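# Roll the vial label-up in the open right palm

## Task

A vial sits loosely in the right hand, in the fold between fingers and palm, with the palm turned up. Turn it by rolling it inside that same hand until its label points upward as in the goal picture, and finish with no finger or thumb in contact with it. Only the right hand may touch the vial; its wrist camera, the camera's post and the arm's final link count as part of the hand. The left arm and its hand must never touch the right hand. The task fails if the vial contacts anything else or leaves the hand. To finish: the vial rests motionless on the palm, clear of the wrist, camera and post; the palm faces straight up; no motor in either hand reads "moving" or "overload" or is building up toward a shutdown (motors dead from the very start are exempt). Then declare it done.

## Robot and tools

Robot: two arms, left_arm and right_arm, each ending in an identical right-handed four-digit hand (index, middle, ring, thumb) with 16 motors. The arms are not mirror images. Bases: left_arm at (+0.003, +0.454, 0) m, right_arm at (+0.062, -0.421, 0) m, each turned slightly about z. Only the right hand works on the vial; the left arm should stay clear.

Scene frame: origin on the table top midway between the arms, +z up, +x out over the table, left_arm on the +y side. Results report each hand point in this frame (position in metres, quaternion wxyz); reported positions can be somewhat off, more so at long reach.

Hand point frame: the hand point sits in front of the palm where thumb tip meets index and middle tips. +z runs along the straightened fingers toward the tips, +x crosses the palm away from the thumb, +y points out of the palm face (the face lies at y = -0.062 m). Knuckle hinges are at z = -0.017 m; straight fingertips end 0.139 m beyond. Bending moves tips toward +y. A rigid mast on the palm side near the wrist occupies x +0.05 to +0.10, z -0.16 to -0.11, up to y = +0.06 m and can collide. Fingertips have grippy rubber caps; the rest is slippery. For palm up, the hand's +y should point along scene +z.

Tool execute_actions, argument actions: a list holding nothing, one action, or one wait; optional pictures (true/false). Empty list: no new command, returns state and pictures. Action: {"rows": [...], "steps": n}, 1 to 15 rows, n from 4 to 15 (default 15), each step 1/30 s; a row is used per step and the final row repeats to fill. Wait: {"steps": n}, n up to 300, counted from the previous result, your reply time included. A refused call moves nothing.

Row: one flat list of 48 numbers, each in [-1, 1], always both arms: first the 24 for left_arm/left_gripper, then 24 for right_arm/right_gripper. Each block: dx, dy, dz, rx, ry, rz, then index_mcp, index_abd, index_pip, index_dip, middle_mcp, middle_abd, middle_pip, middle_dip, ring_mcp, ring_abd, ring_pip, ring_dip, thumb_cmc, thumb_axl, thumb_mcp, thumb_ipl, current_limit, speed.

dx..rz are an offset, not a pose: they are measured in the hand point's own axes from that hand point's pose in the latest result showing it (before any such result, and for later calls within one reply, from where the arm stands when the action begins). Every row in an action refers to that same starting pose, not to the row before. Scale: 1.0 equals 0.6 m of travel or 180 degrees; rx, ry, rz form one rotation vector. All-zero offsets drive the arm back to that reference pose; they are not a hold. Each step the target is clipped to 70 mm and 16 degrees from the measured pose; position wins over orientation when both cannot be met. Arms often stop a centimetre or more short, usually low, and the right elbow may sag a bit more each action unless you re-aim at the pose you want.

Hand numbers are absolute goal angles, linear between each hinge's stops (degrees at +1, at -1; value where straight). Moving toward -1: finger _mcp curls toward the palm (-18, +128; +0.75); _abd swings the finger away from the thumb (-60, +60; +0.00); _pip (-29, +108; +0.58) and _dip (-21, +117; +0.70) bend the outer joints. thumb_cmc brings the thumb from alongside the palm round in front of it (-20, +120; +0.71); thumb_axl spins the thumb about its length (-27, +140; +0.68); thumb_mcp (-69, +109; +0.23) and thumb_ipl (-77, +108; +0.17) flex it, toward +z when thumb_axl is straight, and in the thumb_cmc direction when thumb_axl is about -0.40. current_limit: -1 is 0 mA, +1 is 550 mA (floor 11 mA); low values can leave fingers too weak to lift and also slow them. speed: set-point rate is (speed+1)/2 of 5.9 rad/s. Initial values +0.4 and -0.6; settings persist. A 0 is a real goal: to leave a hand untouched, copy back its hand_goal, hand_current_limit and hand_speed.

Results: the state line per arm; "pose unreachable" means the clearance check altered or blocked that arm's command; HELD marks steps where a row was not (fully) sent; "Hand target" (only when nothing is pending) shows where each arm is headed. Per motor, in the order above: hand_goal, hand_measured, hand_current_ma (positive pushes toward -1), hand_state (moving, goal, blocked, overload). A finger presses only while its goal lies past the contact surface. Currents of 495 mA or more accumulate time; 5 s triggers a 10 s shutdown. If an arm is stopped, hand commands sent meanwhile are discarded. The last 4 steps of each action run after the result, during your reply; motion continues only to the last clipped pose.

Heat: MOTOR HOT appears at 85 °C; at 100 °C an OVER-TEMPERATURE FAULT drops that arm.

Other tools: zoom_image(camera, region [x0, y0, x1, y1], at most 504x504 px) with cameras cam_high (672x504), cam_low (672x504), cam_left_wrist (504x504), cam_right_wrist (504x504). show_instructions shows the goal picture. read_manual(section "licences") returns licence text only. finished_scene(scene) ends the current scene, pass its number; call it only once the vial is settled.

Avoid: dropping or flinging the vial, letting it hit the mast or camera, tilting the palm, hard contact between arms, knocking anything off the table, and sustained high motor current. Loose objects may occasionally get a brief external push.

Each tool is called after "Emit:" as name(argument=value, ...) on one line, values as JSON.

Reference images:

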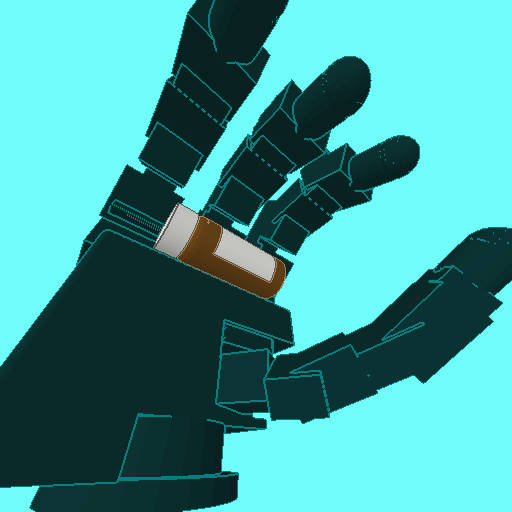

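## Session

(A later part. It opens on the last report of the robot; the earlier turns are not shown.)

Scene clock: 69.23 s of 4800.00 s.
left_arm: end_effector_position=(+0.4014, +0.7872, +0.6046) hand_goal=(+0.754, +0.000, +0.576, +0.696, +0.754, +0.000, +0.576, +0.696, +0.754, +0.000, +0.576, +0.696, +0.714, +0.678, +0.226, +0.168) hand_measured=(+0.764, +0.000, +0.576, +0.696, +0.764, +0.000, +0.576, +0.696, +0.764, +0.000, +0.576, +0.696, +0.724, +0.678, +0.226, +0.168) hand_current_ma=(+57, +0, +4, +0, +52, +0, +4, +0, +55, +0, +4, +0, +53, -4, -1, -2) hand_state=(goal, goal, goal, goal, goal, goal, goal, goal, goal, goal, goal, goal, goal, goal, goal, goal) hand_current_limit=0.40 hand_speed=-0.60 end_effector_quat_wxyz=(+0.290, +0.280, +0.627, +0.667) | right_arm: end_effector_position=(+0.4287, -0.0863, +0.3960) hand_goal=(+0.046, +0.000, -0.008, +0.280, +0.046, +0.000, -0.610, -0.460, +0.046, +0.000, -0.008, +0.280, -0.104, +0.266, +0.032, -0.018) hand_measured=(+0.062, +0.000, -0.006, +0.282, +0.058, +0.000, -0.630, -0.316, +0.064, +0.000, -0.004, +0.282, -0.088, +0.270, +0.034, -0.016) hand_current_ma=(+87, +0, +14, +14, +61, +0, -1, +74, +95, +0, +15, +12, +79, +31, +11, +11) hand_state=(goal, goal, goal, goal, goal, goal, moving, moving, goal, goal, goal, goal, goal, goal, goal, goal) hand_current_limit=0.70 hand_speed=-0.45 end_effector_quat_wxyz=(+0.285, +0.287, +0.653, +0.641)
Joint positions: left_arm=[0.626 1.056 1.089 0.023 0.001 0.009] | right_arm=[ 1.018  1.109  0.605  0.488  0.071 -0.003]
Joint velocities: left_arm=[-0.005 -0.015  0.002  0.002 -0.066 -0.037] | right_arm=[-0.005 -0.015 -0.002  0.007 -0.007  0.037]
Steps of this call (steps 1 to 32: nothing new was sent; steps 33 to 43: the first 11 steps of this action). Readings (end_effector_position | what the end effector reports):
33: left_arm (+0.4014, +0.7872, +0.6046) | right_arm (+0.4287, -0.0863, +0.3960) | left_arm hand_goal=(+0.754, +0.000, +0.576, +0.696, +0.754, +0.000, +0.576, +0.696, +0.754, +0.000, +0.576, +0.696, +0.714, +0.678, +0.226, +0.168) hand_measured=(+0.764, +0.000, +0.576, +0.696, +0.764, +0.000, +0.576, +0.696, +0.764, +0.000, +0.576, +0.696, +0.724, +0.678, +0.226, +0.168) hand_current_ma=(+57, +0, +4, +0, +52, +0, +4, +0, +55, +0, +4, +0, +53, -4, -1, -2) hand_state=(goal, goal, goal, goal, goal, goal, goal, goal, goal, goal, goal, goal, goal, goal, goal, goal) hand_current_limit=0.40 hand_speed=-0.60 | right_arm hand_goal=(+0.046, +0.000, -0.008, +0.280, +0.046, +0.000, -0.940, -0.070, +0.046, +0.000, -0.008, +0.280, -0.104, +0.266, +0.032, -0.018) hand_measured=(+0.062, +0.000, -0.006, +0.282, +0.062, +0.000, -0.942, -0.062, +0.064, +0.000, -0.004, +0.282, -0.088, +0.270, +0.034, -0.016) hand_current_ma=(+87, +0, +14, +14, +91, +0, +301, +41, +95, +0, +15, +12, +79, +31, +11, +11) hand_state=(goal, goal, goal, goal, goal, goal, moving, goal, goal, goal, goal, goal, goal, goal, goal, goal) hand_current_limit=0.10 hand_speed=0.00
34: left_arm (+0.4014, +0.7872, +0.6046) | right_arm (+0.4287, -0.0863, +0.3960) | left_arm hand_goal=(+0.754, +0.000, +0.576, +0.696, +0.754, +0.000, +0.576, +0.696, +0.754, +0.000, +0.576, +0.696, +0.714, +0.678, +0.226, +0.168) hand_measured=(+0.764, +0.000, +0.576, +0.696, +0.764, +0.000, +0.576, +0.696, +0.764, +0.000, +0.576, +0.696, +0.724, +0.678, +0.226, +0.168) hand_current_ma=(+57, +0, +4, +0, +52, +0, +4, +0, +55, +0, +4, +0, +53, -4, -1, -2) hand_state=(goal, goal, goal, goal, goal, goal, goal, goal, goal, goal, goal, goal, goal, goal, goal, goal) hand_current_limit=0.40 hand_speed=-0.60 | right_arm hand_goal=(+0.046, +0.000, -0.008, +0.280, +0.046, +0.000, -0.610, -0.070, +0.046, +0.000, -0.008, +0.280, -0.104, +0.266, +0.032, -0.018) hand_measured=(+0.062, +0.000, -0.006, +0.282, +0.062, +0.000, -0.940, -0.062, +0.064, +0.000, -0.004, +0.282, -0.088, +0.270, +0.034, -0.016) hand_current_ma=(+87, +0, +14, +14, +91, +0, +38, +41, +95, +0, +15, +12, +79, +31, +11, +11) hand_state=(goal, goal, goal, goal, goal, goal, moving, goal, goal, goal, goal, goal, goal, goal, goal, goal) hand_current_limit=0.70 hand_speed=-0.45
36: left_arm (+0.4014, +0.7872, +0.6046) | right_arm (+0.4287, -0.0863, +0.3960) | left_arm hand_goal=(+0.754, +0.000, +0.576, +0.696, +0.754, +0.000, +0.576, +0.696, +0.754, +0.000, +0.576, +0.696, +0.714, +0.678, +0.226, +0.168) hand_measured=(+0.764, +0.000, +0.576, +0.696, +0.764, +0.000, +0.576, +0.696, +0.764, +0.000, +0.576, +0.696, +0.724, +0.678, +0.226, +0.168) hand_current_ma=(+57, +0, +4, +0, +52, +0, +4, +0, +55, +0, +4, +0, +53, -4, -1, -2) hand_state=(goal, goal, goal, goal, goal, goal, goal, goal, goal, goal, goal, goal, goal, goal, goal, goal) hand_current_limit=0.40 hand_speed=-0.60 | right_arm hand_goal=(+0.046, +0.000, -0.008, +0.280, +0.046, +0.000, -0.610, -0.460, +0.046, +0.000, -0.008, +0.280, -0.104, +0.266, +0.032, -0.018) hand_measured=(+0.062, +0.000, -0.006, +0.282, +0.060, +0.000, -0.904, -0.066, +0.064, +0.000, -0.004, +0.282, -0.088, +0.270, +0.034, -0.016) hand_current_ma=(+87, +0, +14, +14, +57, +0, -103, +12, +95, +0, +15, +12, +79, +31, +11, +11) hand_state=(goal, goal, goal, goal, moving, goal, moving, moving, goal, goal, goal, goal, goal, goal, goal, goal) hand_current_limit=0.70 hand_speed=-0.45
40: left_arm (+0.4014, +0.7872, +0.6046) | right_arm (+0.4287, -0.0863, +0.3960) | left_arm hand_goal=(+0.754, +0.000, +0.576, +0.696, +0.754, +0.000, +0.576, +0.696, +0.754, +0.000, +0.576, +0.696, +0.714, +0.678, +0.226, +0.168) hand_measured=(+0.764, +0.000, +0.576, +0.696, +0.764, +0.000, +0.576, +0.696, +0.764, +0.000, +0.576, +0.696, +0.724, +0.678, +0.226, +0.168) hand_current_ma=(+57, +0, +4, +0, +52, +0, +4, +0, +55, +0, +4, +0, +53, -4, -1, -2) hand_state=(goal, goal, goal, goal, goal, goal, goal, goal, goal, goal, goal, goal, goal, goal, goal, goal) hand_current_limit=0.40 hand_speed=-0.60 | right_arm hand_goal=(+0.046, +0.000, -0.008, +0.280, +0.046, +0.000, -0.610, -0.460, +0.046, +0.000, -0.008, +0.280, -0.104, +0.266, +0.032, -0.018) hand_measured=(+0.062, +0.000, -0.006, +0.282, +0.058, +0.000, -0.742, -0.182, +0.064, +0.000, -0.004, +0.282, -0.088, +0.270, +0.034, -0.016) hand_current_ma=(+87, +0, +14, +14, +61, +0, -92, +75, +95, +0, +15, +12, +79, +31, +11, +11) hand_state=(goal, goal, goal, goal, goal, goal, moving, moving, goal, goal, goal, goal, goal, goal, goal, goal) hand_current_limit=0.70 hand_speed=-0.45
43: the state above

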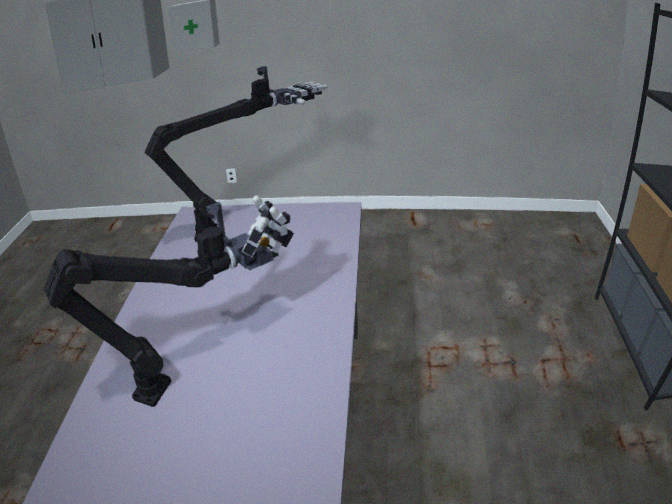

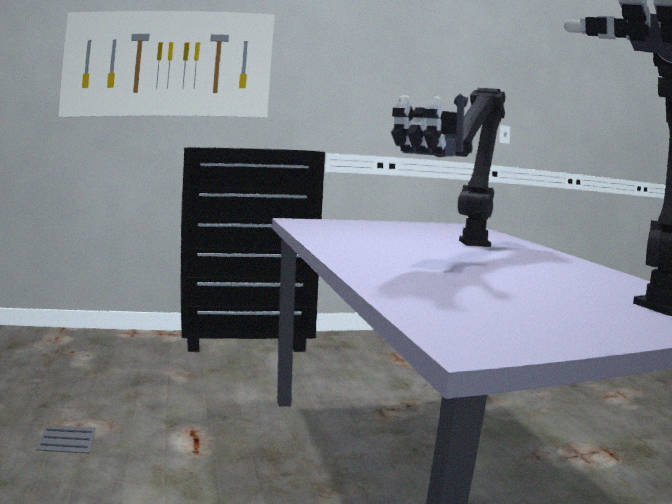

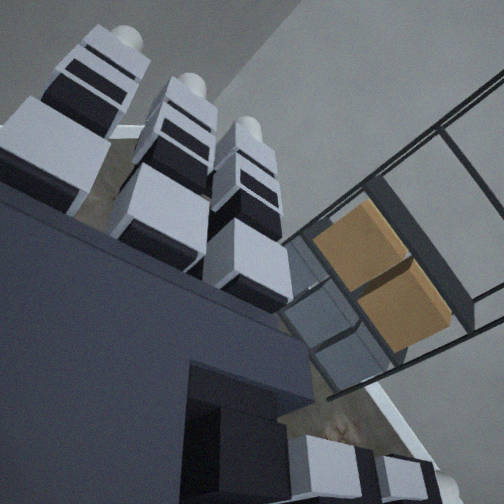

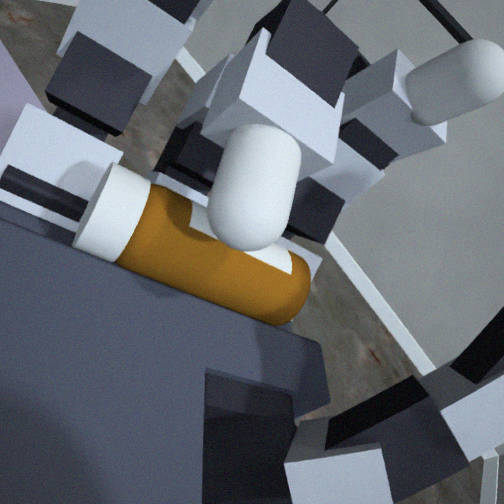

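Emit:
execute_actions(actions=[])

Scene clock: 70.00 s of 4800.00 s.
left_arm: end_effector_position=(+0.4014, +0.7872, +0.6046) hand_goal=(+0.754, +0.000, +0.576, +0.696, +0.754, +0.000, +0.576, +0.696, +0.754, +0.000, +0.576, +0.696, +0.714, +0.678, +0.226, +0.168) hand_measured=(+0.764, +0.000, +0.576, +0.696, +0.764, +0.000, +0.576, +0.696, +0.764, +0.000, +0.576, +0.696, +0.724, +0.678, +0.226, +0.168) hand_current_ma=(+57, +0, +4, +0, +52, +0, +4, +0, +55, +0, +4, +0, +53, -4, -1, -2) hand_state=(goal, goal, goal, goal, goal, goal, goal, goal, goal, goal, goal, goal, goal, goal, goal, goal) hand_current_limit=0.40 hand_speed=-0.60 end_effector_quat_wxyz=(+0.290, +0.280, +0.627, +0.667) | right_arm: end_effector_position=(+0.4287, -0.0863, +0.3960) hand_goal=(+0.046, +0.000, -0.008, +0.280, +0.046, +0.000, -0.610, -0.460, +0.046, +0.000, -0.008, +0.280, -0.104, +0.266, +0.032, -0.018) hand_measured=(+0.062, +0.000, -0.006, +0.282, +0.058, +0.000, -0.616, -0.458, +0.064, +0.000, -0.004, +0.282, -0.088, +0.270, +0.034, -0.016) hand_current_ma=(+87, +0, +14, +14, +61, +0, -35, +12, +95, +0, +15, +12, +79, +31, +11, +11) hand_state=(goal, goal, goal, goal, goal, goal, goal, goal, goal, goal, goal, goal, goal, goal, goal, goal) hand_current_limit=0.70 hand_speed=-0.45 end_effector_quat_wxyz=(+0.285, +0.287, +0.653, +0.641)
Joint positions: left_arm=[0.626 1.056 1.089 0.023 0.001 0.009] | right_arm=[ 1.018  1.109  0.605  0.488  0.071 -0.003]
Joint velocities: left_arm=[ 0.005 -0.015  0.002 -0.007 -0.022  0.081] | right_arm=[-0.005 -0.005 -0.017 -0.012 -0.037 -0.037]
Hand target (left_arm): +0.395, +0.782, +0.631; +0.296, +0.272, +0.611, +0.682
Hand target (right_arm): +0.430, -0.086, +0.416; +0.290, +0.281, +0.640, +0.653
Off the commanded pose (left_arm): 0.028 m, 3 deg.
Off the commanded pose (right_arm): 0.020 m, 2 deg.
Kept back: nothing.
Steps of this call (steps 1 to 4: the last 4 steps of your previous action; steps 5 to 23: nothing new was sent). Readings (end_effector_position | what the end effector reports):
1: left_arm (+0.4014, +0.7872, +0.6046) | right_arm (+0.4287, -0.0863, +0.3960) | left_arm hand_goal=(+0.754, +0.000, +0.576, +0.696, +0.754, +0.000, +0.576, +0.696, +0.754, +0.000, +0.576, +0.696, +0.714, +0.678, +0.226, +0.168) hand_measured=(+0.764, +0.000, +0.576, +0.696, +0.764, +0.000, +0.576, +0.696, +0.764, +0.000, +0.576, +0.696, +0.724, +0.678, +0.226, +0.168) hand_current_ma=(+57, +0, +4, +0, +52, +0, +4, +0, +55, +0, +4, +0, +53, -4, -1, -2) hand_state=(goal, goal, goal, goal, goal, goal, goal, goal, goal, goal, goal, goal, goal, goal, goal, goal) hand_current_limit=0.40 hand_speed=-0.60 | right_arm hand_goal=(+0.046, +0.000, -0.008, +0.280, +0.046, +0.000, -0.610, -0.460, +0.046, +0.000, -0.008, +0.280, -0.104, +0.266, +0.032, -0.018) hand_measured=(+0.062, +0.000, -0.006, +0.282, +0.058, +0.000, -0.620, -0.360, +0.064, +0.000, -0.004, +0.282, -0.088, +0.270, +0.034, -0.016) hand_current_ma=(+87, +0, +14, +14, +61, +0, -23, +74, +95, +0, +15, +12, +79, +31, +11, +11) hand_state=(goal, goal, goal, goal, goal, goal, moving, moving, goal, goal, goal, goal, goal, goal, goal, goal) hand_current_limit=0.70 hand_speed=-0.45
2: left_arm (+0.4014, +0.7872, +0.6046) | right_arm (+0.4287, -0.0863, +0.3960) | left_arm hand_goal=(+0.754, +0.000, +0.576, +0.696, +0.754, +0.000, +0.576, +0.696, +0.754, +0.000, +0.576, +0.696, +0.714, +0.678, +0.226, +0.168) hand_measured=(+0.764, +0.000, +0.576, +0.696, +0.764, +0.000, +0.576, +0.696, +0.764, +0.000, +0.576, +0.696, +0.724, +0.678, +0.226, +0.168) hand_current_ma=(+57, +0, +4, +0, +52, +0, +4, +0, +55, +0, +4, +0, +53, -4, -1, -2) hand_state=(goal, goal, goal, goal, goal, goal, goal, goal, goal, goal, goal, goal, goal, goal, goal, goal) hand_current_limit=0.40 hand_speed=-0.60 | right_arm hand_goal=(+0.046, +0.000, -0.008, +0.280, +0.046, +0.000, -0.610, -0.460, +0.046, +0.000, -0.008, +0.280, -0.104, +0.266, +0.032, -0.018) hand_measured=(+0.062, +0.000, -0.006, +0.282, +0.058, +0.000, -0.618, -0.404, +0.064, +0.000, -0.004, +0.282, -0.088, +0.270, +0.034, -0.016) hand_current_ma=(+87, +0, +14, +14, +61, +0, -32, +40, +95, +0, +15, +12, +79, +31, +11, +11) hand_state=(goal, goal, goal, goal, goal, goal, moving, moving, goal, goal, goal, goal, goal, goal, goal, goal) hand_current_limit=0.70 hand_speed=-0.45
4: left_arm (+0.4014, +0.7872, +0.6046) | right_arm (+0.4287, -0.0863, +0.3960) | left_arm hand_goal=(+0.754, +0.000, +0.576, +0.696, +0.754, +0.000, +0.576, +0.696, +0.754, +0.000, +0.576, +0.696, +0.714, +0.678, +0.226, +0.168) hand_measured=(+0.764, +0.000, +0.576, +0.696, +0.764, +0.000, +0.576, +0.696, +0.764, +0.000, +0.576, +0.696, +0.724, +0.678, +0.226, +0.168) hand_current_ma=(+57, +0, +4, +0, +52, +0, +4, +0, +55, +0, +4, +0, +53, -4, -1, -2) hand_state=(goal, goal, goal, goal, goal, goal, goal, goal, goal, goal, goal, goal, goal, goal, goal, goal) hand_current_limit=0.40 hand_speed=-0.60 | right_arm hand_goal=(+0.046, +0.000, -0.008, +0.280, +0.046, +0.000, -0.610, -0.460, +0.046, +0.000, -0.008, +0.280, -0.104, +0.266, +0.032, -0.018) hand_measured=(+0.062, +0.000, -0.006, +0.282, +0.058, +0.000, -0.616, -0.452, +0.064, +0.000, -0.004, +0.282, -0.088, +0.270, +0.034, -0.016) hand_current_ma=(+87, +0, +14, +14, +61, +0, -35, -4, +95, +0, +15, +12, +79, +31, +11, +11) hand_state=(goal, goal, goal, goal, goal, goal, goal, moving, goal, goal, goal, goal, goal, goal, goal, goal) hand_current_limit=0.70 hand_speed=-0.45
8: left_arm (+0.4014, +0.7872, +0.6046) | right_arm (+0.4287, -0.0863, +0.3960) | left_arm hand_goal=(+0.754, +0.000, +0.576, +0.696, +0.754, +0.000, +0.576, +0.696, +0.754, +0.000, +0.576, +0.696, +0.714, +0.678, +0.226, +0.168) hand_measured=(+0.764, +0.000, +0.576, +0.696, +0.764, +0.000, +0.576, +0.696, +0.764, +0.000, +0.576, +0.696, +0.724, +0.678, +0.226, +0.168) hand_current_ma=(+57, +0, +4, +0, +52, +0, +4, +0, +55, +0, +4, +0, +53, -4, -1, -2) hand_state=(goal, goal, goal, goal, goal, goal, goal, goal, goal, goal, goal, goal, goal, goal, goal, goal) hand_current_limit=0.40 hand_speed=-0.60 | right_arm hand_goal=(+0.046, +0.000, -0.008, +0.280, +0.046, +0.000, -0.610, -0.460, +0.046, +0.000, -0.008, +0.280, -0.104, +0.266, +0.032, -0.018) hand_measured=(+0.062, +0.000, -0.006, +0.282, +0.058, +0.000, -0.616, -0.458, +0.064, +0.000, -0.004, +0.282, -0.088, +0.270, +0.034, -0.016) hand_current_ma=(+87, +0, +14, +14, +61, +0, -35, +12, +95, +0, +15, +12, +79, +31, +11, +11) hand_state=(goal, goal, goal, goal, goal, goal, goal, goal, goal, goal, goal, goal, goal, goal, goal, goal) hand_current_limit=0.70 hand_speed=-0.45
23: the state above

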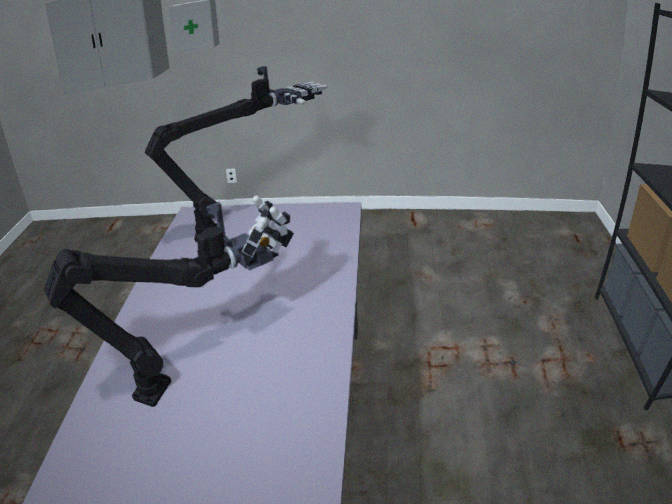

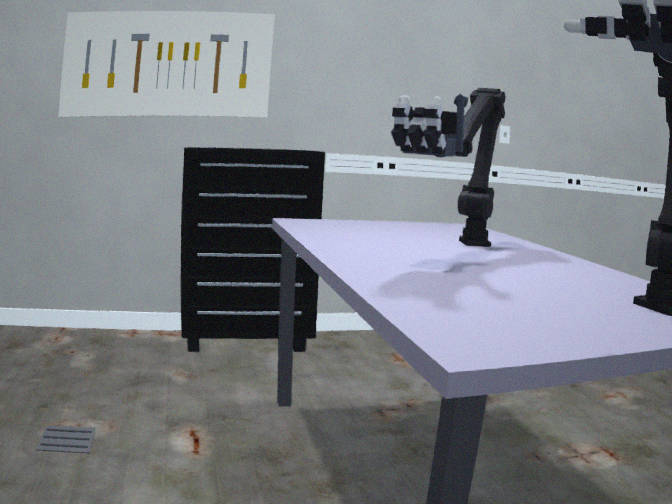

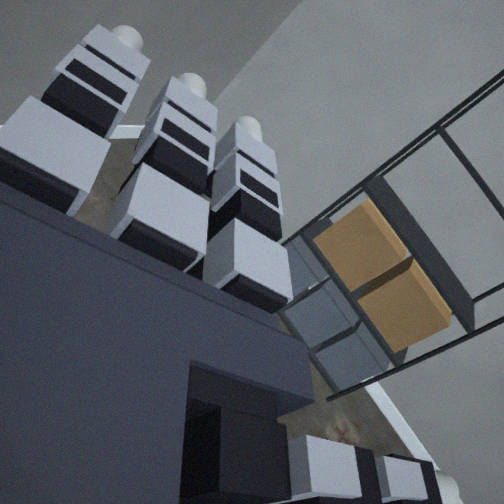

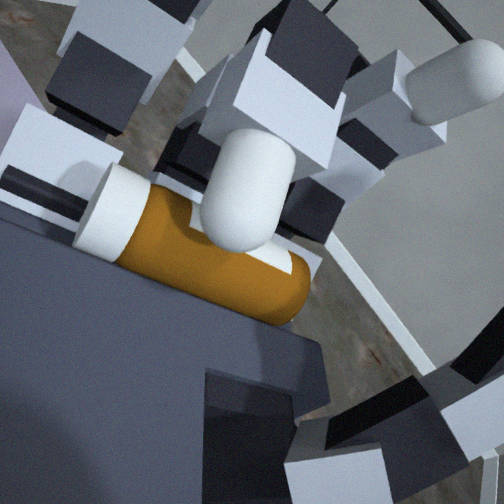

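Emit:
execute_actions(actions=[{"rows": [[0,0.046,-0.010,-0.016,0,0,0.754,0,0.576,0.696,0.754,0,0.576,0.696,0.754,0,0.576,0.696,0.714,0.678,0.226,0.168,0.4,-0.6,0,0.033,0.0025,-0.0124,0,0,0.046,0,-0.008,0.28,0.046,0,-1.0,-0.46,0.046,0,-0.008,0.28,-0.104,0.266,0.032,-0.018,0.1,0.6],[0,0.046,-0.010,-0.016,0,0,0.754,0,0.576,0.696,0.754,0,0.576,0.696,0.754,0,0.576,0.696,0.714,0.678,0.226,0.168,0.4,-0.6,0,0.033,0.0025,-0.0124,0,0,0.046,0,-0.008,0.28,0.046,0,-1.0,-0.46,0.046,0,-0.008,0.28,-0.104,0.266,0.032,-0.018,0.1,0.6],[0,0.046,-0.010,-0.016,0,0,0.754,0,0.576,0.696,0.754,0,0.576,0.696,0.754,0,0.576,0.696,0.714,0.678,0.226,0.168,0.4,-0.6,0,0.033,0.0025,-0.0124,0,0,0.046,0,-0.008,0.28,0.046,0,-1.0,-0.46,0.046,0,-0.008,0.28,-0.104,0.266,0.032,-0.018,0.1,0.6],[0,0.046,-0.010,-0.016,0,0,0.754,0,0.576,0.696,0.754,0,0.576,0.696,0.754,0,0.576,0.696,0.714,0.678,0.226,0.168,0.4,-0.6,0,0.033,0.0025,-0.0124,0,0,0.046,0,-0.008,0.28,0.046,0,-1.0,-0.09,0.046,0,-0.008,0.28,-0.104,0.266,0.032,-0.018,0.1,-0.74]], "steps": 15}])

Emit:
execute_actions(actions=[{"steps": 13}], pictures=true)

Scene clock: 70.63 s of 4800.00 s.
left_arm: end_effector_position=(+0.4014, +0.7872, +0.6046) hand_goal=(+0.754, +0.000, +0.576, +0.696, +0.754, +0.000, +0.576, +0.696, +0.754, +0.000, +0.576, +0.696, +0.714, +0.678, +0.226, +0.168) hand_measured=(+0.764, +0.000, +0.576, +0.696, +0.764, +0.000, +0.576, +0.696, +0.764, +0.000, +0.576, +0.696, +0.724, +0.678, +0.226, +0.168) hand_current_ma=(+57, +0, +4, +0, +52, +0, +4, +0, +55, +0, +4, +0, +53, -4, -1, -2) hand_state=(goal, goal, goal, goal, goal, goal, goal, goal, goal, goal, goal, goal, goal, goal, goal, goal) hand_current_limit=0.40 hand_speed=-0.60 end_effector_quat_wxyz=(+0.290, +0.280, +0.627, +0.667) | right_arm: end_effector_position=(+0.4287, -0.0863, +0.3960) hand_goal=(+0.046, +0.000, -0.008, +0.280, +0.046, +0.000, -1.000, -0.090, +0.046, +0.000, -0.008, +0.280, -0.104, +0.266, +0.032, -0.018) hand_measured=(+0.062, +0.000, -0.006, +0.282, +0.060, +0.000, -0.750, -0.340, +0.064, +0.000, -0.004, +0.282, -0.088, +0.270, +0.034, -0.016) hand_current_ma=(+87, +0, +14, +14, +78, +0, +167, -13, +95, +0, +15, +12, +79, +31, +11, +11) hand_state=(goal, goal, goal, goal, goal, goal, moving, moving, goal, goal, goal, goal, goal, goal, goal, goal) hand_current_limit=0.10 hand_speed=-0.74 end_effector_quat_wxyz=(+0.285, +0.287, +0.653, +0.641)
Joint positions: left_arm=[0.626 1.056 1.089 0.023 0.001 0.009] | right_arm=[ 1.018  1.109  0.605  0.488  0.071 -0.003]
Joint velocities: left_arm=[-0.015 -0.005 -0.007 -0.007  0.037 -0.007] | right_arm=[-0.015  0.015 -0.012 -0.002  0.037 -0.022]
Steps of this call (steps 1 to 8: nothing new was sent; steps 9 to 19: the first 11 steps of this action). Readings (end_effector_position | what the end effector reports):
9: left_arm (+0.4014, +0.7872, +0.6046) | right_arm (+0.4287, -0.0863, +0.3960) | left_arm hand_goal=(+0.754, +0.000, +0.576, +0.696, +0.754, +0.000, +0.576, +0.696, +0.754, +0.000, +0.576, +0.696, +0.714, +0.678, +0.226, +0.168) hand_measured=(+0.764, +0.000, +0.576, +0.696, +0.764, +0.000, +0.576, +0.696, +0.764, +0.000, +0.576, +0.696, +0.724, +0.678, +0.226, +0.168) hand_current_ma=(+57, +0, +4, +0, +52, +0, +4, +0, +55, +0, +4, +0, +53, -4, -1, -2) hand_state=(goal, goal, goal, goal, goal, goal, goal, goal, goal, goal, goal, goal, goal, goal, goal, goal) hand_current_limit=0.40 hand_speed=-0.60 | right_arm hand_goal=(+0.046, +0.000, -0.008, +0.280, +0.046, +0.000, -1.000, -0.460, +0.046, +0.000, -0.008, +0.280, -0.104, +0.266, +0.032, -0.018) hand_measured=(+0.062, +0.000, -0.006, +0.282, +0.058, +0.000, -0.616, -0.458, +0.064, +0.000, -0.004, +0.282, -0.088, +0.270, +0.034, -0.016) hand_current_ma=(+87, +0, +14, +14, +61, +0, -35, +12, +95, +0, +15, +12, +79, +31, +11, +11) hand_state=(goal, goal, goal, goal, goal, goal, moving, goal, goal, goal, goal, goal, goal, goal, goal, goal) hand_current_limit=0.10 hand_speed=0.60
10: left_arm (+0.4014, +0.7872, +0.6046) | right_arm (+0.4287, -0.0863, +0.3960) | left_arm hand_goal=(+0.754, +0.000, +0.576, +0.696, +0.754, +0.000, +0.576, +0.696, +0.754, +0.000, +0.576, +0.696, +0.714, +0.678, +0.226, +0.168) hand_measured=(+0.764, +0.000, +0.576, +0.696, +0.764, +0.000, +0.576, +0.696, +0.764, +0.000, +0.576, +0.696, +0.724, +0.678, +0.226, +0.168) hand_current_ma=(+57, +0, +4, +0, +52, +0, +4, +0, +55, +0, +4, +0, +53, -4, -1, -2) hand_state=(goal, goal, goal, goal, goal, goal, goal, goal, goal, goal, goal, goal, goal, goal, goal, goal) hand_current_limit=0.40 hand_speed=-0.60 | right_arm hand_goal=(+0.046, +0.000, -0.008, +0.280, +0.046, +0.000, -1.000, -0.460, +0.046, +0.000, -0.008, +0.280, -0.104, +0.266, +0.032, -0.018) hand_measured=(+0.062, +0.000, -0.006, +0.282, +0.058, +0.000, -0.620, -0.458, +0.064, +0.000, -0.004, +0.282, -0.088, +0.270, +0.034, -0.016) hand_current_ma=(+87, +0, +14, +14, +61, +0, +148, +12, +95, +0, +15, +12, +79, +31, +11, +11) hand_state=(goal, goal, goal, goal, goal, goal, moving, goal, goal, goal, goal, goal, goal, goal, goal, goal) hand_current_limit=0.10 hand_speed=0.60
12: left_arm (+0.4014, +0.7872, +0.6046) | right_arm (+0.4287, -0.0863, +0.3960) | left_arm hand_goal=(+0.754, +0.000, +0.576, +0.696, +0.754, +0.000, +0.576, +0.696, +0.754, +0.000, +0.576, +0.696, +0.714, +0.678, +0.226, +0.168) hand_measured=(+0.764, +0.000, +0.576, +0.696, +0.764, +0.000, +0.576, +0.696, +0.764, +0.000, +0.576, +0.696, +0.724, +0.678, +0.226, +0.168) hand_current_ma=(+57, +0, +4, +0, +52, +0, +4, +0, +55, +0, +4, +0, +53, -4, -1, -2) hand_state=(goal, goal, goal, goal, goal, goal, goal, goal, goal, goal, goal, goal, goal, goal, goal, goal) hand_current_limit=0.40 hand_speed=-0.60 | right_arm hand_goal=(+0.046, +0.000, -0.008, +0.280, +0.046, +0.000, -1.000, -0.090, +0.046, +0.000, -0.008, +0.280, -0.104, +0.266, +0.032, -0.018) hand_measured=(+0.062, +0.000, -0.006, +0.282, +0.058, +0.000, -0.668, -0.456, +0.064, +0.000, -0.004, +0.282, -0.088, +0.270, +0.034, -0.016) hand_current_ma=(+87, +0, +14, +14, +61, +0, +293, +44, +95, +0, +15, +12, +79, +31, +11, +11) hand_state=(goal, goal, goal, goal, goal, goal, moving, moving, goal, goal, goal, goal, goal, goal, goal, goal) hand_current_limit=0.10 hand_speed=-0.74
16: left_arm (+0.4014, +0.7872, +0.6046) | right_arm (+0.4287, -0.0863, +0.3960) | left_arm hand_goal=(+0.754, +0.000, +0.576, +0.696, +0.754, +0.000, +0.576, +0.696, +0.754, +0.000, +0.576, +0.696, +0.714, +0.678, +0.226, +0.168) hand_measured=(+0.764, +0.000, +0.576, +0.696, +0.764, +0.000, +0.576, +0.696, +0.764, +0.000, +0.576, +0.696, +0.724, +0.678, +0.226, +0.168) hand_current_ma=(+57, +0, +4, +0, +52, +0, +4, +0, +55, +0, +4, +0, +53, -4, -1, -2) hand_state=(goal, goal, goal, goal, goal, goal, goal, goal, goal, goal, goal, goal, goal, goal, goal, goal) hand_current_limit=0.40 hand_speed=-0.60 | right_arm hand_goal=(+0.046, +0.000, -0.008, +0.280, +0.046, +0.000, -1.000, -0.090, +0.046, +0.000, -0.008, +0.280, -0.104, +0.266, +0.032, -0.018) hand_measured=(+0.062, +0.000, -0.006, +0.282, +0.060, +0.000, -0.704, -0.402, +0.064, +0.000, -0.004, +0.282, -0.088, +0.270, +0.034, -0.016) hand_current_ma=(+87, +0, +14, +14, +78, +0, +171, -12, +95, +0, +15, +12, +79, +31, +11, +11) hand_state=(goal, goal, goal, goal, goal, goal, moving, moving, goal, goal, goal, goal, goal, goal, goal, goal) hand_current_limit=0.10 hand_speed=-0.74
19: the state above

Scene clock: 71.07 s of 4800.00 s.
left_arm: end_effector_position=(+0.4014, +0.7872, +0.6046) hand_goal=(+0.754, +0.000, +0.576, +0.696, +0.754, +0.000, +0.576, +0.696, +0.754, +0.000, +0.576, +0.696, +0.714, +0.678, +0.226, +0.168) hand_measured=(+0.764, +0.000, +0.576, +0.696, +0.764, +0.000, +0.576, +0.696, +0.764, +0.000, +0.576, +0.696, +0.724, +0.678, +0.226, +0.168) hand_current_ma=(+57, +0, +4, +0, +52, +0, +4, +0, +55, +0, +4, +0, +53, -4, -1, -2) hand_state=(goal, goal, goal, goal, goal, goal, goal, goal, goal, goal, goal, goal, goal, goal, goal, goal) hand_current_limit=0.40 hand_speed=-0.60 end_effector_quat_wxyz=(+0.290, +0.280, +0.627, +0.667) | right_arm: end_effector_position=(+0.4287, -0.0863, +0.3960) hand_goal=(+0.046, +0.000, -0.008, +0.280, +0.046, +0.000, -1.000, -0.090, +0.046, +0.000, -0.008, +0.280, -0.104, +0.266, +0.032, -0.018) hand_measured=(+0.062, +0.000, -0.006, +0.282, +0.060, +0.000, -0.926, -0.086, +0.064, +0.000, -0.004, +0.282, -0.088, +0.270, +0.034, -0.016) hand_current_ma=(+87, +0, +14, +14, +80, +0, +290, +50, +95, +0, +15, +12, +79, +31, +11, +11) hand_state=(goal, goal, goal, goal, goal, goal, moving, moving, goal, goal, goal, goal, goal, goal, goal, goal) hand_current_limit=0.10 hand_speed=-0.74 end_effector_quat_wxyz=(+0.285, +0.287, +0.653, +0.641)
Joint positions: left_arm=[0.626 1.056 1.089 0.023 0.001 0.009] | right_arm=[ 1.018  1.109  0.605  0.488  0.071 -0.003]
Joint velocities: left_arm=[-0.015  0.005 -0.007 -0.022 -0.066  0.066] | right_arm=[-0.015  0.005  0.002 -0.032 -0.007 -0.007]
Hand target (left_arm): +0.395, +0.782, +0.631; +0.296, +0.272, +0.611, +0.682
Hand target (right_arm): +0.430, -0.086, +0.416; +0.290, +0.281, +0.640, +0.653
Off the commanded pose (left_arm): 0.028 m, 3 deg.
Off the commanded pose (right_arm): 0.020 m, 2 deg.
Kept back: nothing.
Steps of this call (steps 1 to 4: the last 4 steps of your previous action; steps 5 to 13: nothing new was sent). Readings (end_effector_position | what the end effector reports):
1: left_arm (+0.4014, +0.7872, +0.6046) | right_arm (+0.4287, -0.0863, +0.3960) | left_arm hand_goal=(+0.754, +0.000, +0.576, +0.696, +0.754, +0.000, +0.576, +0.696, +0.754, +0.000, +0.576, +0.696, +0.714, +0.678, +0.226, +0.168) hand_measured=(+0.764, +0.000, +0.576, +0.696, +0.764, +0.000, +0.576, +0.696, +0.764, +0.000, +0.576, +0.696, +0.724, +0.678, +0.226, +0.168) hand_current_ma=(+57, +0, +4, +0, +52, +0, +4, +0, +55, +0, +4, +0, +53, -4, -1, -2) hand_state=(goal, goal, goal, goal, goal, goal, goal, goal, goal, goal, goal, goal, goal, goal, goal, goal) hand_current_limit=0.40 hand_speed=-0.60 | right_arm hand_goal=(+0.046, +0.000, -0.008, +0.280, +0.046, +0.000, -1.000, -0.090, +0.046, +0.000, -0.008, +0.280, -0.104, +0.266, +0.032, -0.018) hand_measured=(+0.062, +0.000, -0.006, +0.282, +0.060, +0.000, -0.764, -0.318, +0.064, +0.000, -0.004, +0.282, -0.088, +0.270, +0.034, -0.016) hand_current_ma=(+87, +0, +14, +14, +78, +0, +168, -14, +95, +0, +15, +12, +79, +31, +11, +11) hand_state=(goal, goal, goal, goal, goal, goal, moving, moving, goal, goal, goal, goal, goal, goal, goal, goal) hand_current_limit=0.10 hand_speed=-0.74
2: left_arm (+0.4014, +0.7872, +0.6046) | right_arm (+0.4287, -0.0863, +0.3960) | left_arm hand_goal=(+0.754, +0.000, +0.576, +0.696, +0.754, +0.000, +0.576, +0.696, +0.754, +0.000, +0.576, +0.696, +0.714, +0.678, +0.226, +0.168) hand_measured=(+0.764, +0.000, +0.576, +0.696, +0.764, +0.000, +0.576, +0.696, +0.764, +0.000, +0.576, +0.696, +0.724, +0.678, +0.226, +0.168) hand_current_ma=(+57, +0, +4, +0, +52, +0, +4, +0, +55, +0, +4, +0, +53, -4, -1, -2) hand_state=(goal, goal, goal, goal, goal, goal, goal, goal, goal, goal, goal, goal, goal, goal, goal, goal) hand_current_limit=0.40 hand_speed=-0.60 | right_arm hand_goal=(+0.046, +0.000, -0.008, +0.280, +0.046, +0.000, -1.000, -0.090, +0.046, +0.000, -0.008, +0.280, -0.104, +0.266, +0.032, -0.018) hand_measured=(+0.062, +0.000, -0.006, +0.282, +0.060, +0.000, -0.780, -0.298, +0.064, +0.000, -0.004, +0.282, -0.088, +0.270, +0.034, -0.016) hand_current_ma=(+87, +0, +14, +14, +78, +0, +169, -14, +95, +0, +15, +12, +79, +31, +11, +11) hand_state=(goal, goal, goal, goal, goal, goal, moving, moving, goal, goal, goal, goal, goal, goal, goal, goal) hand_current_limit=0.10 hand_speed=-0.74
4: left_arm (+0.4014, +0.7872, +0.6046) | right_arm (+0.4287, -0.0863, +0.3960) | left_arm hand_goal=(+0.754, +0.000, +0.576, +0.696, +0.754, +0.000, +0.576, +0.696, +0.754, +0.000, +0.576, +0.696, +0.714, +0.678, +0.226, +0.168) hand_measured=(+0.764, +0.000, +0.576, +0.696, +0.764, +0.000, +0.576, +0.696, +0.764, +0.000, +0.576, +0.696, +0.724, +0.678, +0.226, +0.168) hand_current_ma=(+57, +0, +4, +0, +52, +0, +4, +0, +55, +0, +4, +0, +53, -4, -1, -2) hand_state=(goal, goal, goal, goal, goal, goal, goal, goal, goal, goal, goal, goal, goal, goal, goal, goal) hand_current_limit=0.40 hand_speed=-0.60 | right_arm hand_goal=(+0.046, +0.000, -0.008, +0.280, +0.046, +0.000, -1.000, -0.090, +0.046, +0.000, -0.008, +0.280, -0.104, +0.266, +0.032, -0.018) hand_measured=(+0.062, +0.000, -0.006, +0.282, +0.060, +0.000, -0.812, -0.254, +0.064, +0.000, -0.004, +0.282, -0.088, +0.270, +0.034, -0.016) hand_current_ma=(+87, +0, +14, +14, +78, +0, +169, -12, +95, +0, +15, +12, +79, +31, +11, +11) hand_state=(goal, goal, goal, goal, goal, goal, moving, moving, goal, goal, goal, goal, goal, goal, goal, goal) hand_current_limit=0.10 hand_speed=-0.74
8: left_arm (+0.4014, +0.7872, +0.6046) | right_arm (+0.4287, -0.0863, +0.3960) | left_arm hand_goal=(+0.754, +0.000, +0.576, +0.696, +0.754, +0.000, +0.576, +0.696, +0.754, +0.000, +0.576, +0.696, +0.714, +0.678, +0.226, +0.168) hand_measured=(+0.764, +0.000, +0.576, +0.696, +0.764, +0.000, +0.576, +0.696, +0.764, +0.000, +0.576, +0.696, +0.724, +0.678, +0.226, +0.168) hand_current_ma=(+57, +0, +4, +0, +52, +0, +4, +0, +55, +0, +4, +0, +53, -4, -1, -2) hand_state=(goal, goal, goal, goal, goal, goal, goal, goal, goal, goal, goal, goal, goal, goal, goal, goal) hand_current_limit=0.40 hand_speed=-0.60 | right_arm hand_goal=(+0.046, +0.000, -0.008, +0.280, +0.046, +0.000, -1.000, -0.090, +0.046, +0.000, -0.008, +0.280, -0.104, +0.266, +0.032, -0.018) hand_measured=(+0.062, +0.000, -0.006, +0.282, +0.060, +0.000, -0.870, -0.168, +0.064, +0.000, -0.004, +0.282, -0.088, +0.270, +0.034, -0.016) hand_current_ma=(+87, +0, +14, +14, +78, +0, +183, -8, +95, +0, +15, +12, +79, +31, +11, +11) hand_state=(goal, goal, goal, goal, goal, goal, moving, moving, goal, goal, goal, goal, goal, goal, goal, goal) hand_current_limit=0.10 hand_speed=-0.74
13: the state above

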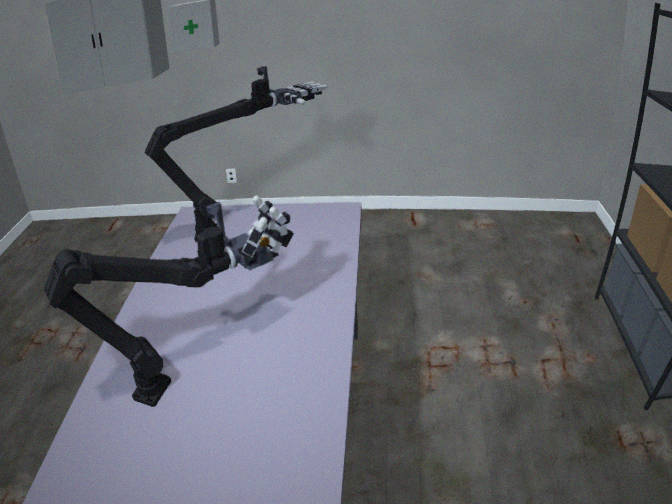

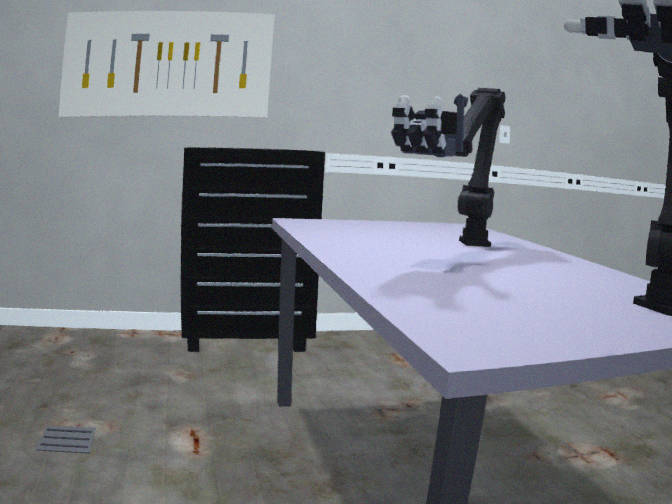

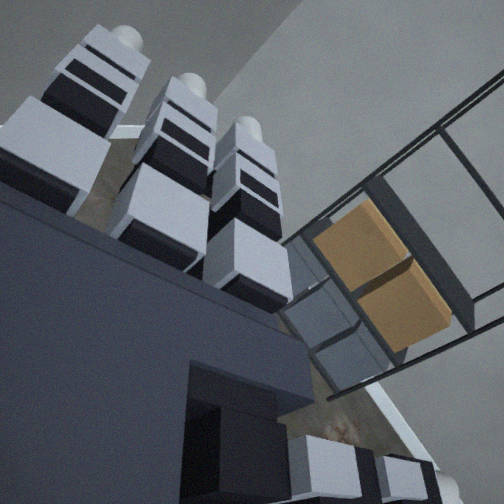

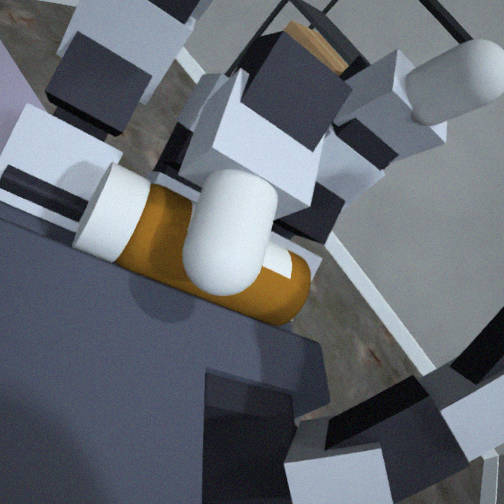

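Emit:
execute_actions(actions=[{"rows": [[0,0.046,-0.010,-0.016,0,0,0.754,0,0.576,0.696,0.754,0,0.576,0.696,0.754,0,0.576,0.696,0.714,0.678,0.226,0.168,0.4,-0.6,0,0.033,0.0025,-0.0124,0,0,0.046,0,-0.008,0.28,0.046,0,-0.926,-0.09,0.046,0,-0.008,0.28,-0.104,0.266,0.032,-0.018,0.7,0.6],[0,0.046,-0.010,-0.016,0,0,0.754,0,0.576,0.696,0.754,0,0.576,0.696,0.754,0,0.576,0.696,0.714,0.678,0.226,0.168,0.4,-0.6,0,0.033,0.0025,-0.0124,0,0,0.046,0,-0.008,0.28,0.046,0,-0.45,-0.09,0.046,0,-0.008,0.28,-0.104,0.266,0.032,-0.018,0.7,-0.3],[0,0.046,-0.010,-0.016,0,0,0.754,0,0.576,0.696,0.754,0,0.576,0.696,0.754,0,0.576,0.696,0.714,0.678,0.226,0.168,0.4,-0.6,0,0.033,0.0025,-0.0124,0,0,0.046,0,-0.008,0.28,0.046,0,-0.45,-0.09,0.046,0,-0.008,0.28,-0.104,0.266,0.032,-0.018,0.7,-0.3],[0,0.046,-0.010,-0.016,0,0,0.754,0,0.576,0.696,0.754,0,0.576,0.696,0.754,0,0.576,0.696,0.714,0.678,0.226,0.168,0.4,-0.6,0,0.033,0.0025,-0.0124,0,0,0.046,0,-0.008,0.28,0.046,0,-0.45,-0.09,0.046,0,-0.008,0.28,-0.104,0.266,0.032,-0.018,0.7,-0.3],[0,0.046,-0.010,-0.016,0,0,0.754,0,0.576,0.696,0.754,0,0.576,0.696,0.754,0,0.576,0.696,0.714,0.678,0.226,0.168,0.4,-0.6,0,0.033,0.0025,-0.0124,0,0,0.046,0,-0.008,0.28,0.046,0,-0.45,-0.46,0.046,0,-0.008,0.28,-0.104,0.266,0.032,-0.018,0.7,-0.3]], "steps": 15}], pictures=true)

Emit:
zoom_image(camera="cam_right_wrist", region=[60, 140, 340, 350])

Scene clock: 71.83 s of 4800.00 s.
left_arm: end_effector_position=(+0.4014, +0.7872, +0.6046) hand_goal=(+0.754, +0.000, +0.576, +0.696, +0.754, +0.000, +0.576, +0.696, +0.754, +0.000, +0.576, +0.696, +0.714, +0.678, +0.226, +0.168) hand_measured=(+0.764, +0.000, +0.576, +0.696, +0.764, +0.000, +0.576, +0.696, +0.764, +0.000, +0.576, +0.696, +0.724, +0.678, +0.226, +0.168) hand_current_ma=(+57, +0, +4, +0, +52, +0, +4, +0, +55, +0, +4, +0, +53, -4, -1, -2) hand_state=(goal, goal, goal, goal, goal, goal, goal, goal, goal, goal, goal, goal, goal, goal, goal, goal) hand_current_limit=0.40 hand_speed=-0.60 end_effector_quat_wxyz=(+0.290, +0.280, +0.627, +0.667) | right_arm: end_effector_position=(+0.4287, -0.0863, +0.3960) hand_goal=(+0.046, +0.000, -0.008, +0.280, +0.046, +0.000, -0.450, -0.460, +0.046, +0.000, -0.008, +0.280, -0.104, +0.266, +0.032, -0.018) hand_measured=(+0.062, +0.000, -0.006, +0.282, +0.058, +0.000, -0.580, -0.302, +0.064, +0.000, -0.004, +0.282, -0.088, +0.270, +0.034, -0.016) hand_current_ma=(+87, +0, +14, +14, +61, +0, -86, +70, +95, +0, +15, +12, +79, +31, +11, +11) hand_state=(goal, goal, goal, goal, goal, goal, moving, moving, goal, goal, goal, goal, goal, goal, goal, goal) hand_current_limit=0.70 hand_speed=-0.30 end_effector_quat_wxyz=(+0.285, +0.287, +0.653, +0.641)
Joint positions: left_arm=[0.626 1.056 1.089 0.023 0.001 0.009] | right_arm=[ 1.018  1.109  0.605  0.488  0.071 -0.003]
Joint velocities: left_arm=[-0.005  0.005  0.007 -0.002  0.007 -0.051] | right_arm=[-0.005 -0.005  0.002 -0.002 -0.007  0.007]
Steps of this call (steps 1 to 12: nothing new was sent; steps 13 to 23: the first 11 steps of this action). Readings (end_effector_position | what the end effector reports):
13: left_arm (+0.4014, +0.7872, +0.6046) | right_arm (+0.4287, -0.0863, +0.3960) | left_arm hand_goal=(+0.754, +0.000, +0.576, +0.696, +0.754, +0.000, +0.576, +0.696, +0.754, +0.000, +0.576, +0.696, +0.714, +0.678, +0.226, +0.168) hand_measured=(+0.764, +0.000, +0.576, +0.696, +0.764, +0.000, +0.576, +0.696, +0.764, +0.000, +0.576, +0.696, +0.724, +0.678, +0.226, +0.168) hand_current_ma=(+57, +0, +4, +0, +52, +0, +4, +0, +55, +0, +4, +0, +53, -4, -1, -2) hand_state=(goal, goal, goal, goal, goal, goal, goal, goal, goal, goal, goal, goal, goal, goal, goal, goal) hand_current_limit=0.40 hand_speed=-0.60 | right_arm hand_goal=(+0.046, +0.000, -0.008, +0.280, +0.046, +0.000, -0.926, -0.090, +0.046, +0.000, -0.008, +0.280, -0.104, +0.266, +0.032, -0.018) hand_measured=(+0.062, +0.000, -0.006, +0.282, +0.062, +0.000, -0.930, -0.080, +0.064, +0.000, -0.004, +0.282, -0.088, +0.270, +0.034, -0.016) hand_current_ma=(+87, +0, +14, +14, +83, +0, +302, +48, +95, +0, +15, +12, +79, +31, +11, +11) hand_state=(goal, goal, goal, goal, goal, goal, moving, goal, goal, goal, goal, goal, goal, goal, goal, goal) hand_current_limit=0.70 hand_speed=0.60
14: left_arm (+0.4014, +0.7872, +0.6046) | right_arm (+0.4287, -0.0863, +0.3960) | left_arm hand_goal=(+0.754, +0.000, +0.576, +0.696, +0.754, +0.000, +0.576, +0.696, +0.754, +0.000, +0.576, +0.696, +0.714, +0.678, +0.226, +0.168) hand_measured=(+0.764, +0.000, +0.576, +0.696, +0.764, +0.000, +0.576, +0.696, +0.764, +0.000, +0.576, +0.696, +0.724, +0.678, +0.226, +0.168) hand_current_ma=(+57, +0, +4, +0, +52, +0, +4, +0, +55, +0, +4, +0, +53, -4, -1, -2) hand_state=(goal, goal, goal, goal, goal, goal, goal, goal, goal, goal, goal, goal, goal, goal, goal, goal) hand_current_limit=0.40 hand_speed=-0.60 | right_arm hand_goal=(+0.046, +0.000, -0.008, +0.280, +0.046, +0.000, -0.450, -0.090, +0.046, +0.000, -0.008, +0.280, -0.104, +0.266, +0.032, -0.018) hand_measured=(+0.062, +0.000, -0.006, +0.282, +0.062, +0.000, -0.928, -0.080, +0.064, +0.000, -0.004, +0.282, -0.088, +0.270, +0.034, -0.016) hand_current_ma=(+87, +0, +14, +14, +83, +0, +32, +48, +95, +0, +15, +12, +79, +31, +11, +11) hand_state=(goal, goal, goal, goal, goal, goal, moving, goal, goal, goal, goal, goal, goal, goal, goal, goal) hand_current_limit=0.70 hand_speed=-0.30
16: left_arm (+0.4014, +0.7872, +0.6046) | right_arm (+0.4287, -0.0863, +0.3960) | left_arm hand_goal=(+0.754, +0.000, +0.576, +0.696, +0.754, +0.000, +0.576, +0.696, +0.754, +0.000, +0.576, +0.696, +0.714, +0.678, +0.226, +0.168) hand_measured=(+0.764, +0.000, +0.576, +0.696, +0.764, +0.000, +0.576, +0.696, +0.764, +0.000, +0.576, +0.696, +0.724, +0.678, +0.226, +0.168) hand_current_ma=(+57, +0, +4, +0, +52, +0, +4, +0, +55, +0, +4, +0, +53, -4, -1, -2) hand_state=(goal, goal, goal, goal, goal, goal, goal, goal, goal, goal, goal, goal, goal, goal, goal, goal) hand_current_limit=0.40 hand_speed=-0.60 | right_arm hand_goal=(+0.046, +0.000, -0.008, +0.280, +0.046, +0.000, -0.450, -0.090, +0.046, +0.000, -0.008, +0.280, -0.104, +0.266, +0.032, -0.018) hand_measured=(+0.062, +0.000, -0.006, +0.282, +0.058, +0.000, -0.884, -0.086, +0.064, +0.000, -0.004, +0.282, -0.088, +0.270, +0.034, -0.016) hand_current_ma=(+87, +0, +14, +14, +58, +0, -110, +12, +95, +0, +15, +12, +79, +31, +11, +11) hand_state=(goal, goal, goal, goal, moving, goal, moving, moving, goal, goal, goal, goal, goal, goal, goal, goal) hand_current_limit=0.70 hand_speed=-0.30
20: left_arm (+0.4014, +0.7872, +0.6046) | right_arm (+0.4287, -0.0863, +0.3960) | left_arm hand_goal=(+0.754, +0.000, +0.576, +0.696, +0.754, +0.000, +0.576, +0.696, +0.754, +0.000, +0.576, +0.696, +0.714, +0.678, +0.226, +0.168) hand_measured=(+0.764, +0.000, +0.576, +0.696, +0.764, +0.000, +0.576, +0.696, +0.764, +0.000, +0.576, +0.696, +0.724, +0.678, +0.226, +0.168) hand_current_ma=(+57, +0, +4, +0, +52, +0, +4, +0, +55, +0, +4, +0, +53, -4, -1, -2) hand_state=(goal, goal, goal, goal, goal, goal, goal, goal, goal, goal, goal, goal, goal, goal, goal, goal) hand_current_limit=0.40 hand_speed=-0.60 | right_arm hand_goal=(+0.046, +0.000, -0.008, +0.280, +0.046, +0.000, -0.450, -0.460, +0.046, +0.000, -0.008, +0.280, -0.104, +0.266, +0.032, -0.018) hand_measured=(+0.062, +0.000, -0.006, +0.282, +0.058, +0.000, -0.712, -0.166, +0.064, +0.000, -0.004, +0.282, -0.088, +0.270, +0.034, -0.016) hand_current_ma=(+87, +0, +14, +14, +61, +0, -97, +92, +95, +0, +15, +12, +79, +31, +11, +11) hand_state=(goal, goal, goal, goal, goal, goal, moving, moving, goal, goal, goal, goal, goal, goal, goal, goal) hand_current_limit=0.70 hand_speed=-0.30
23: the state above

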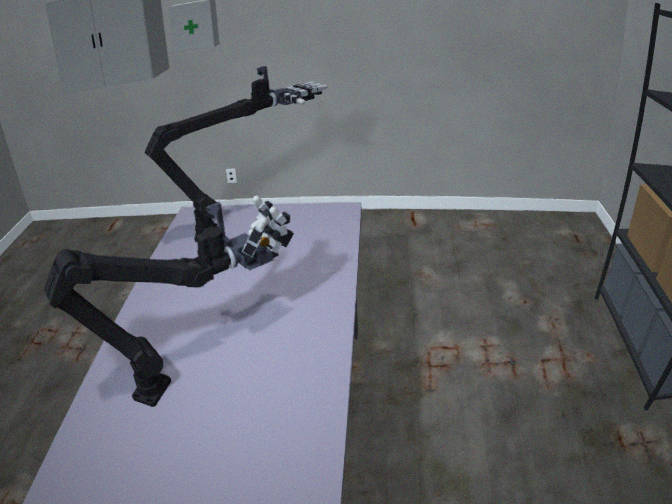

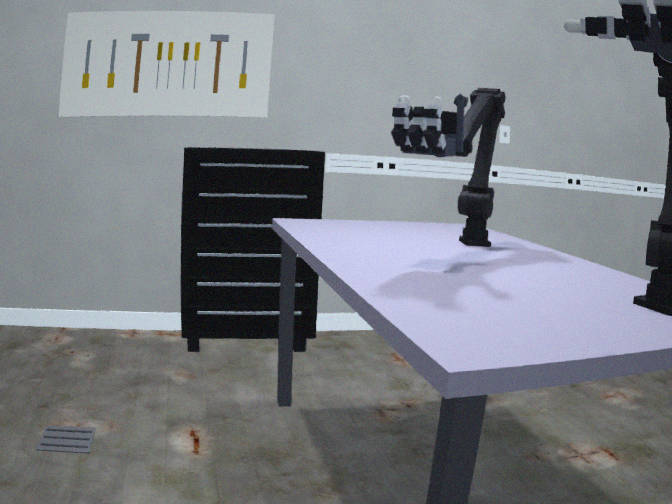

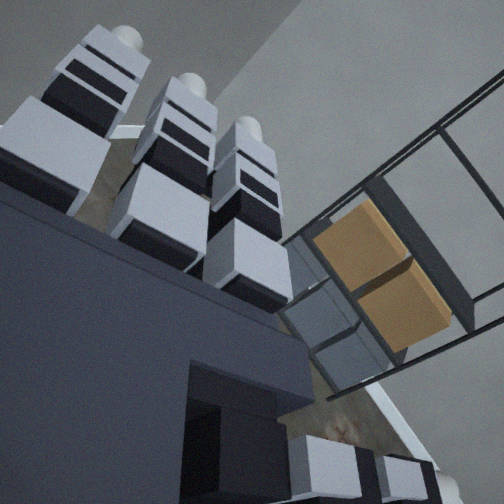

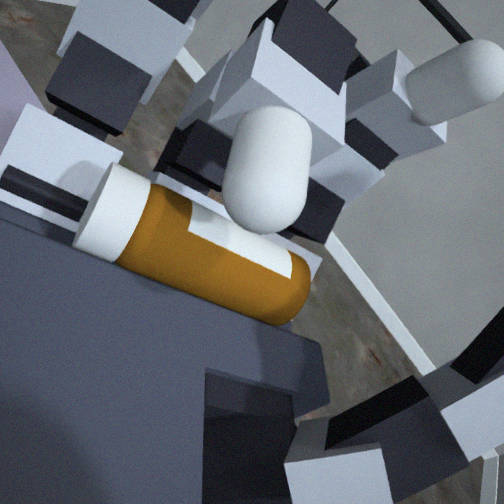

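Region (60, 140, 340, 350) of cam_right_wrist's 504x504 image, scaled by 1.800, with more detail than that image has; it fills the top 378 rows of this view, and the rest is white.

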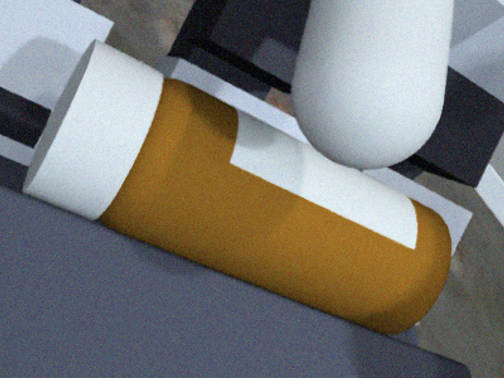

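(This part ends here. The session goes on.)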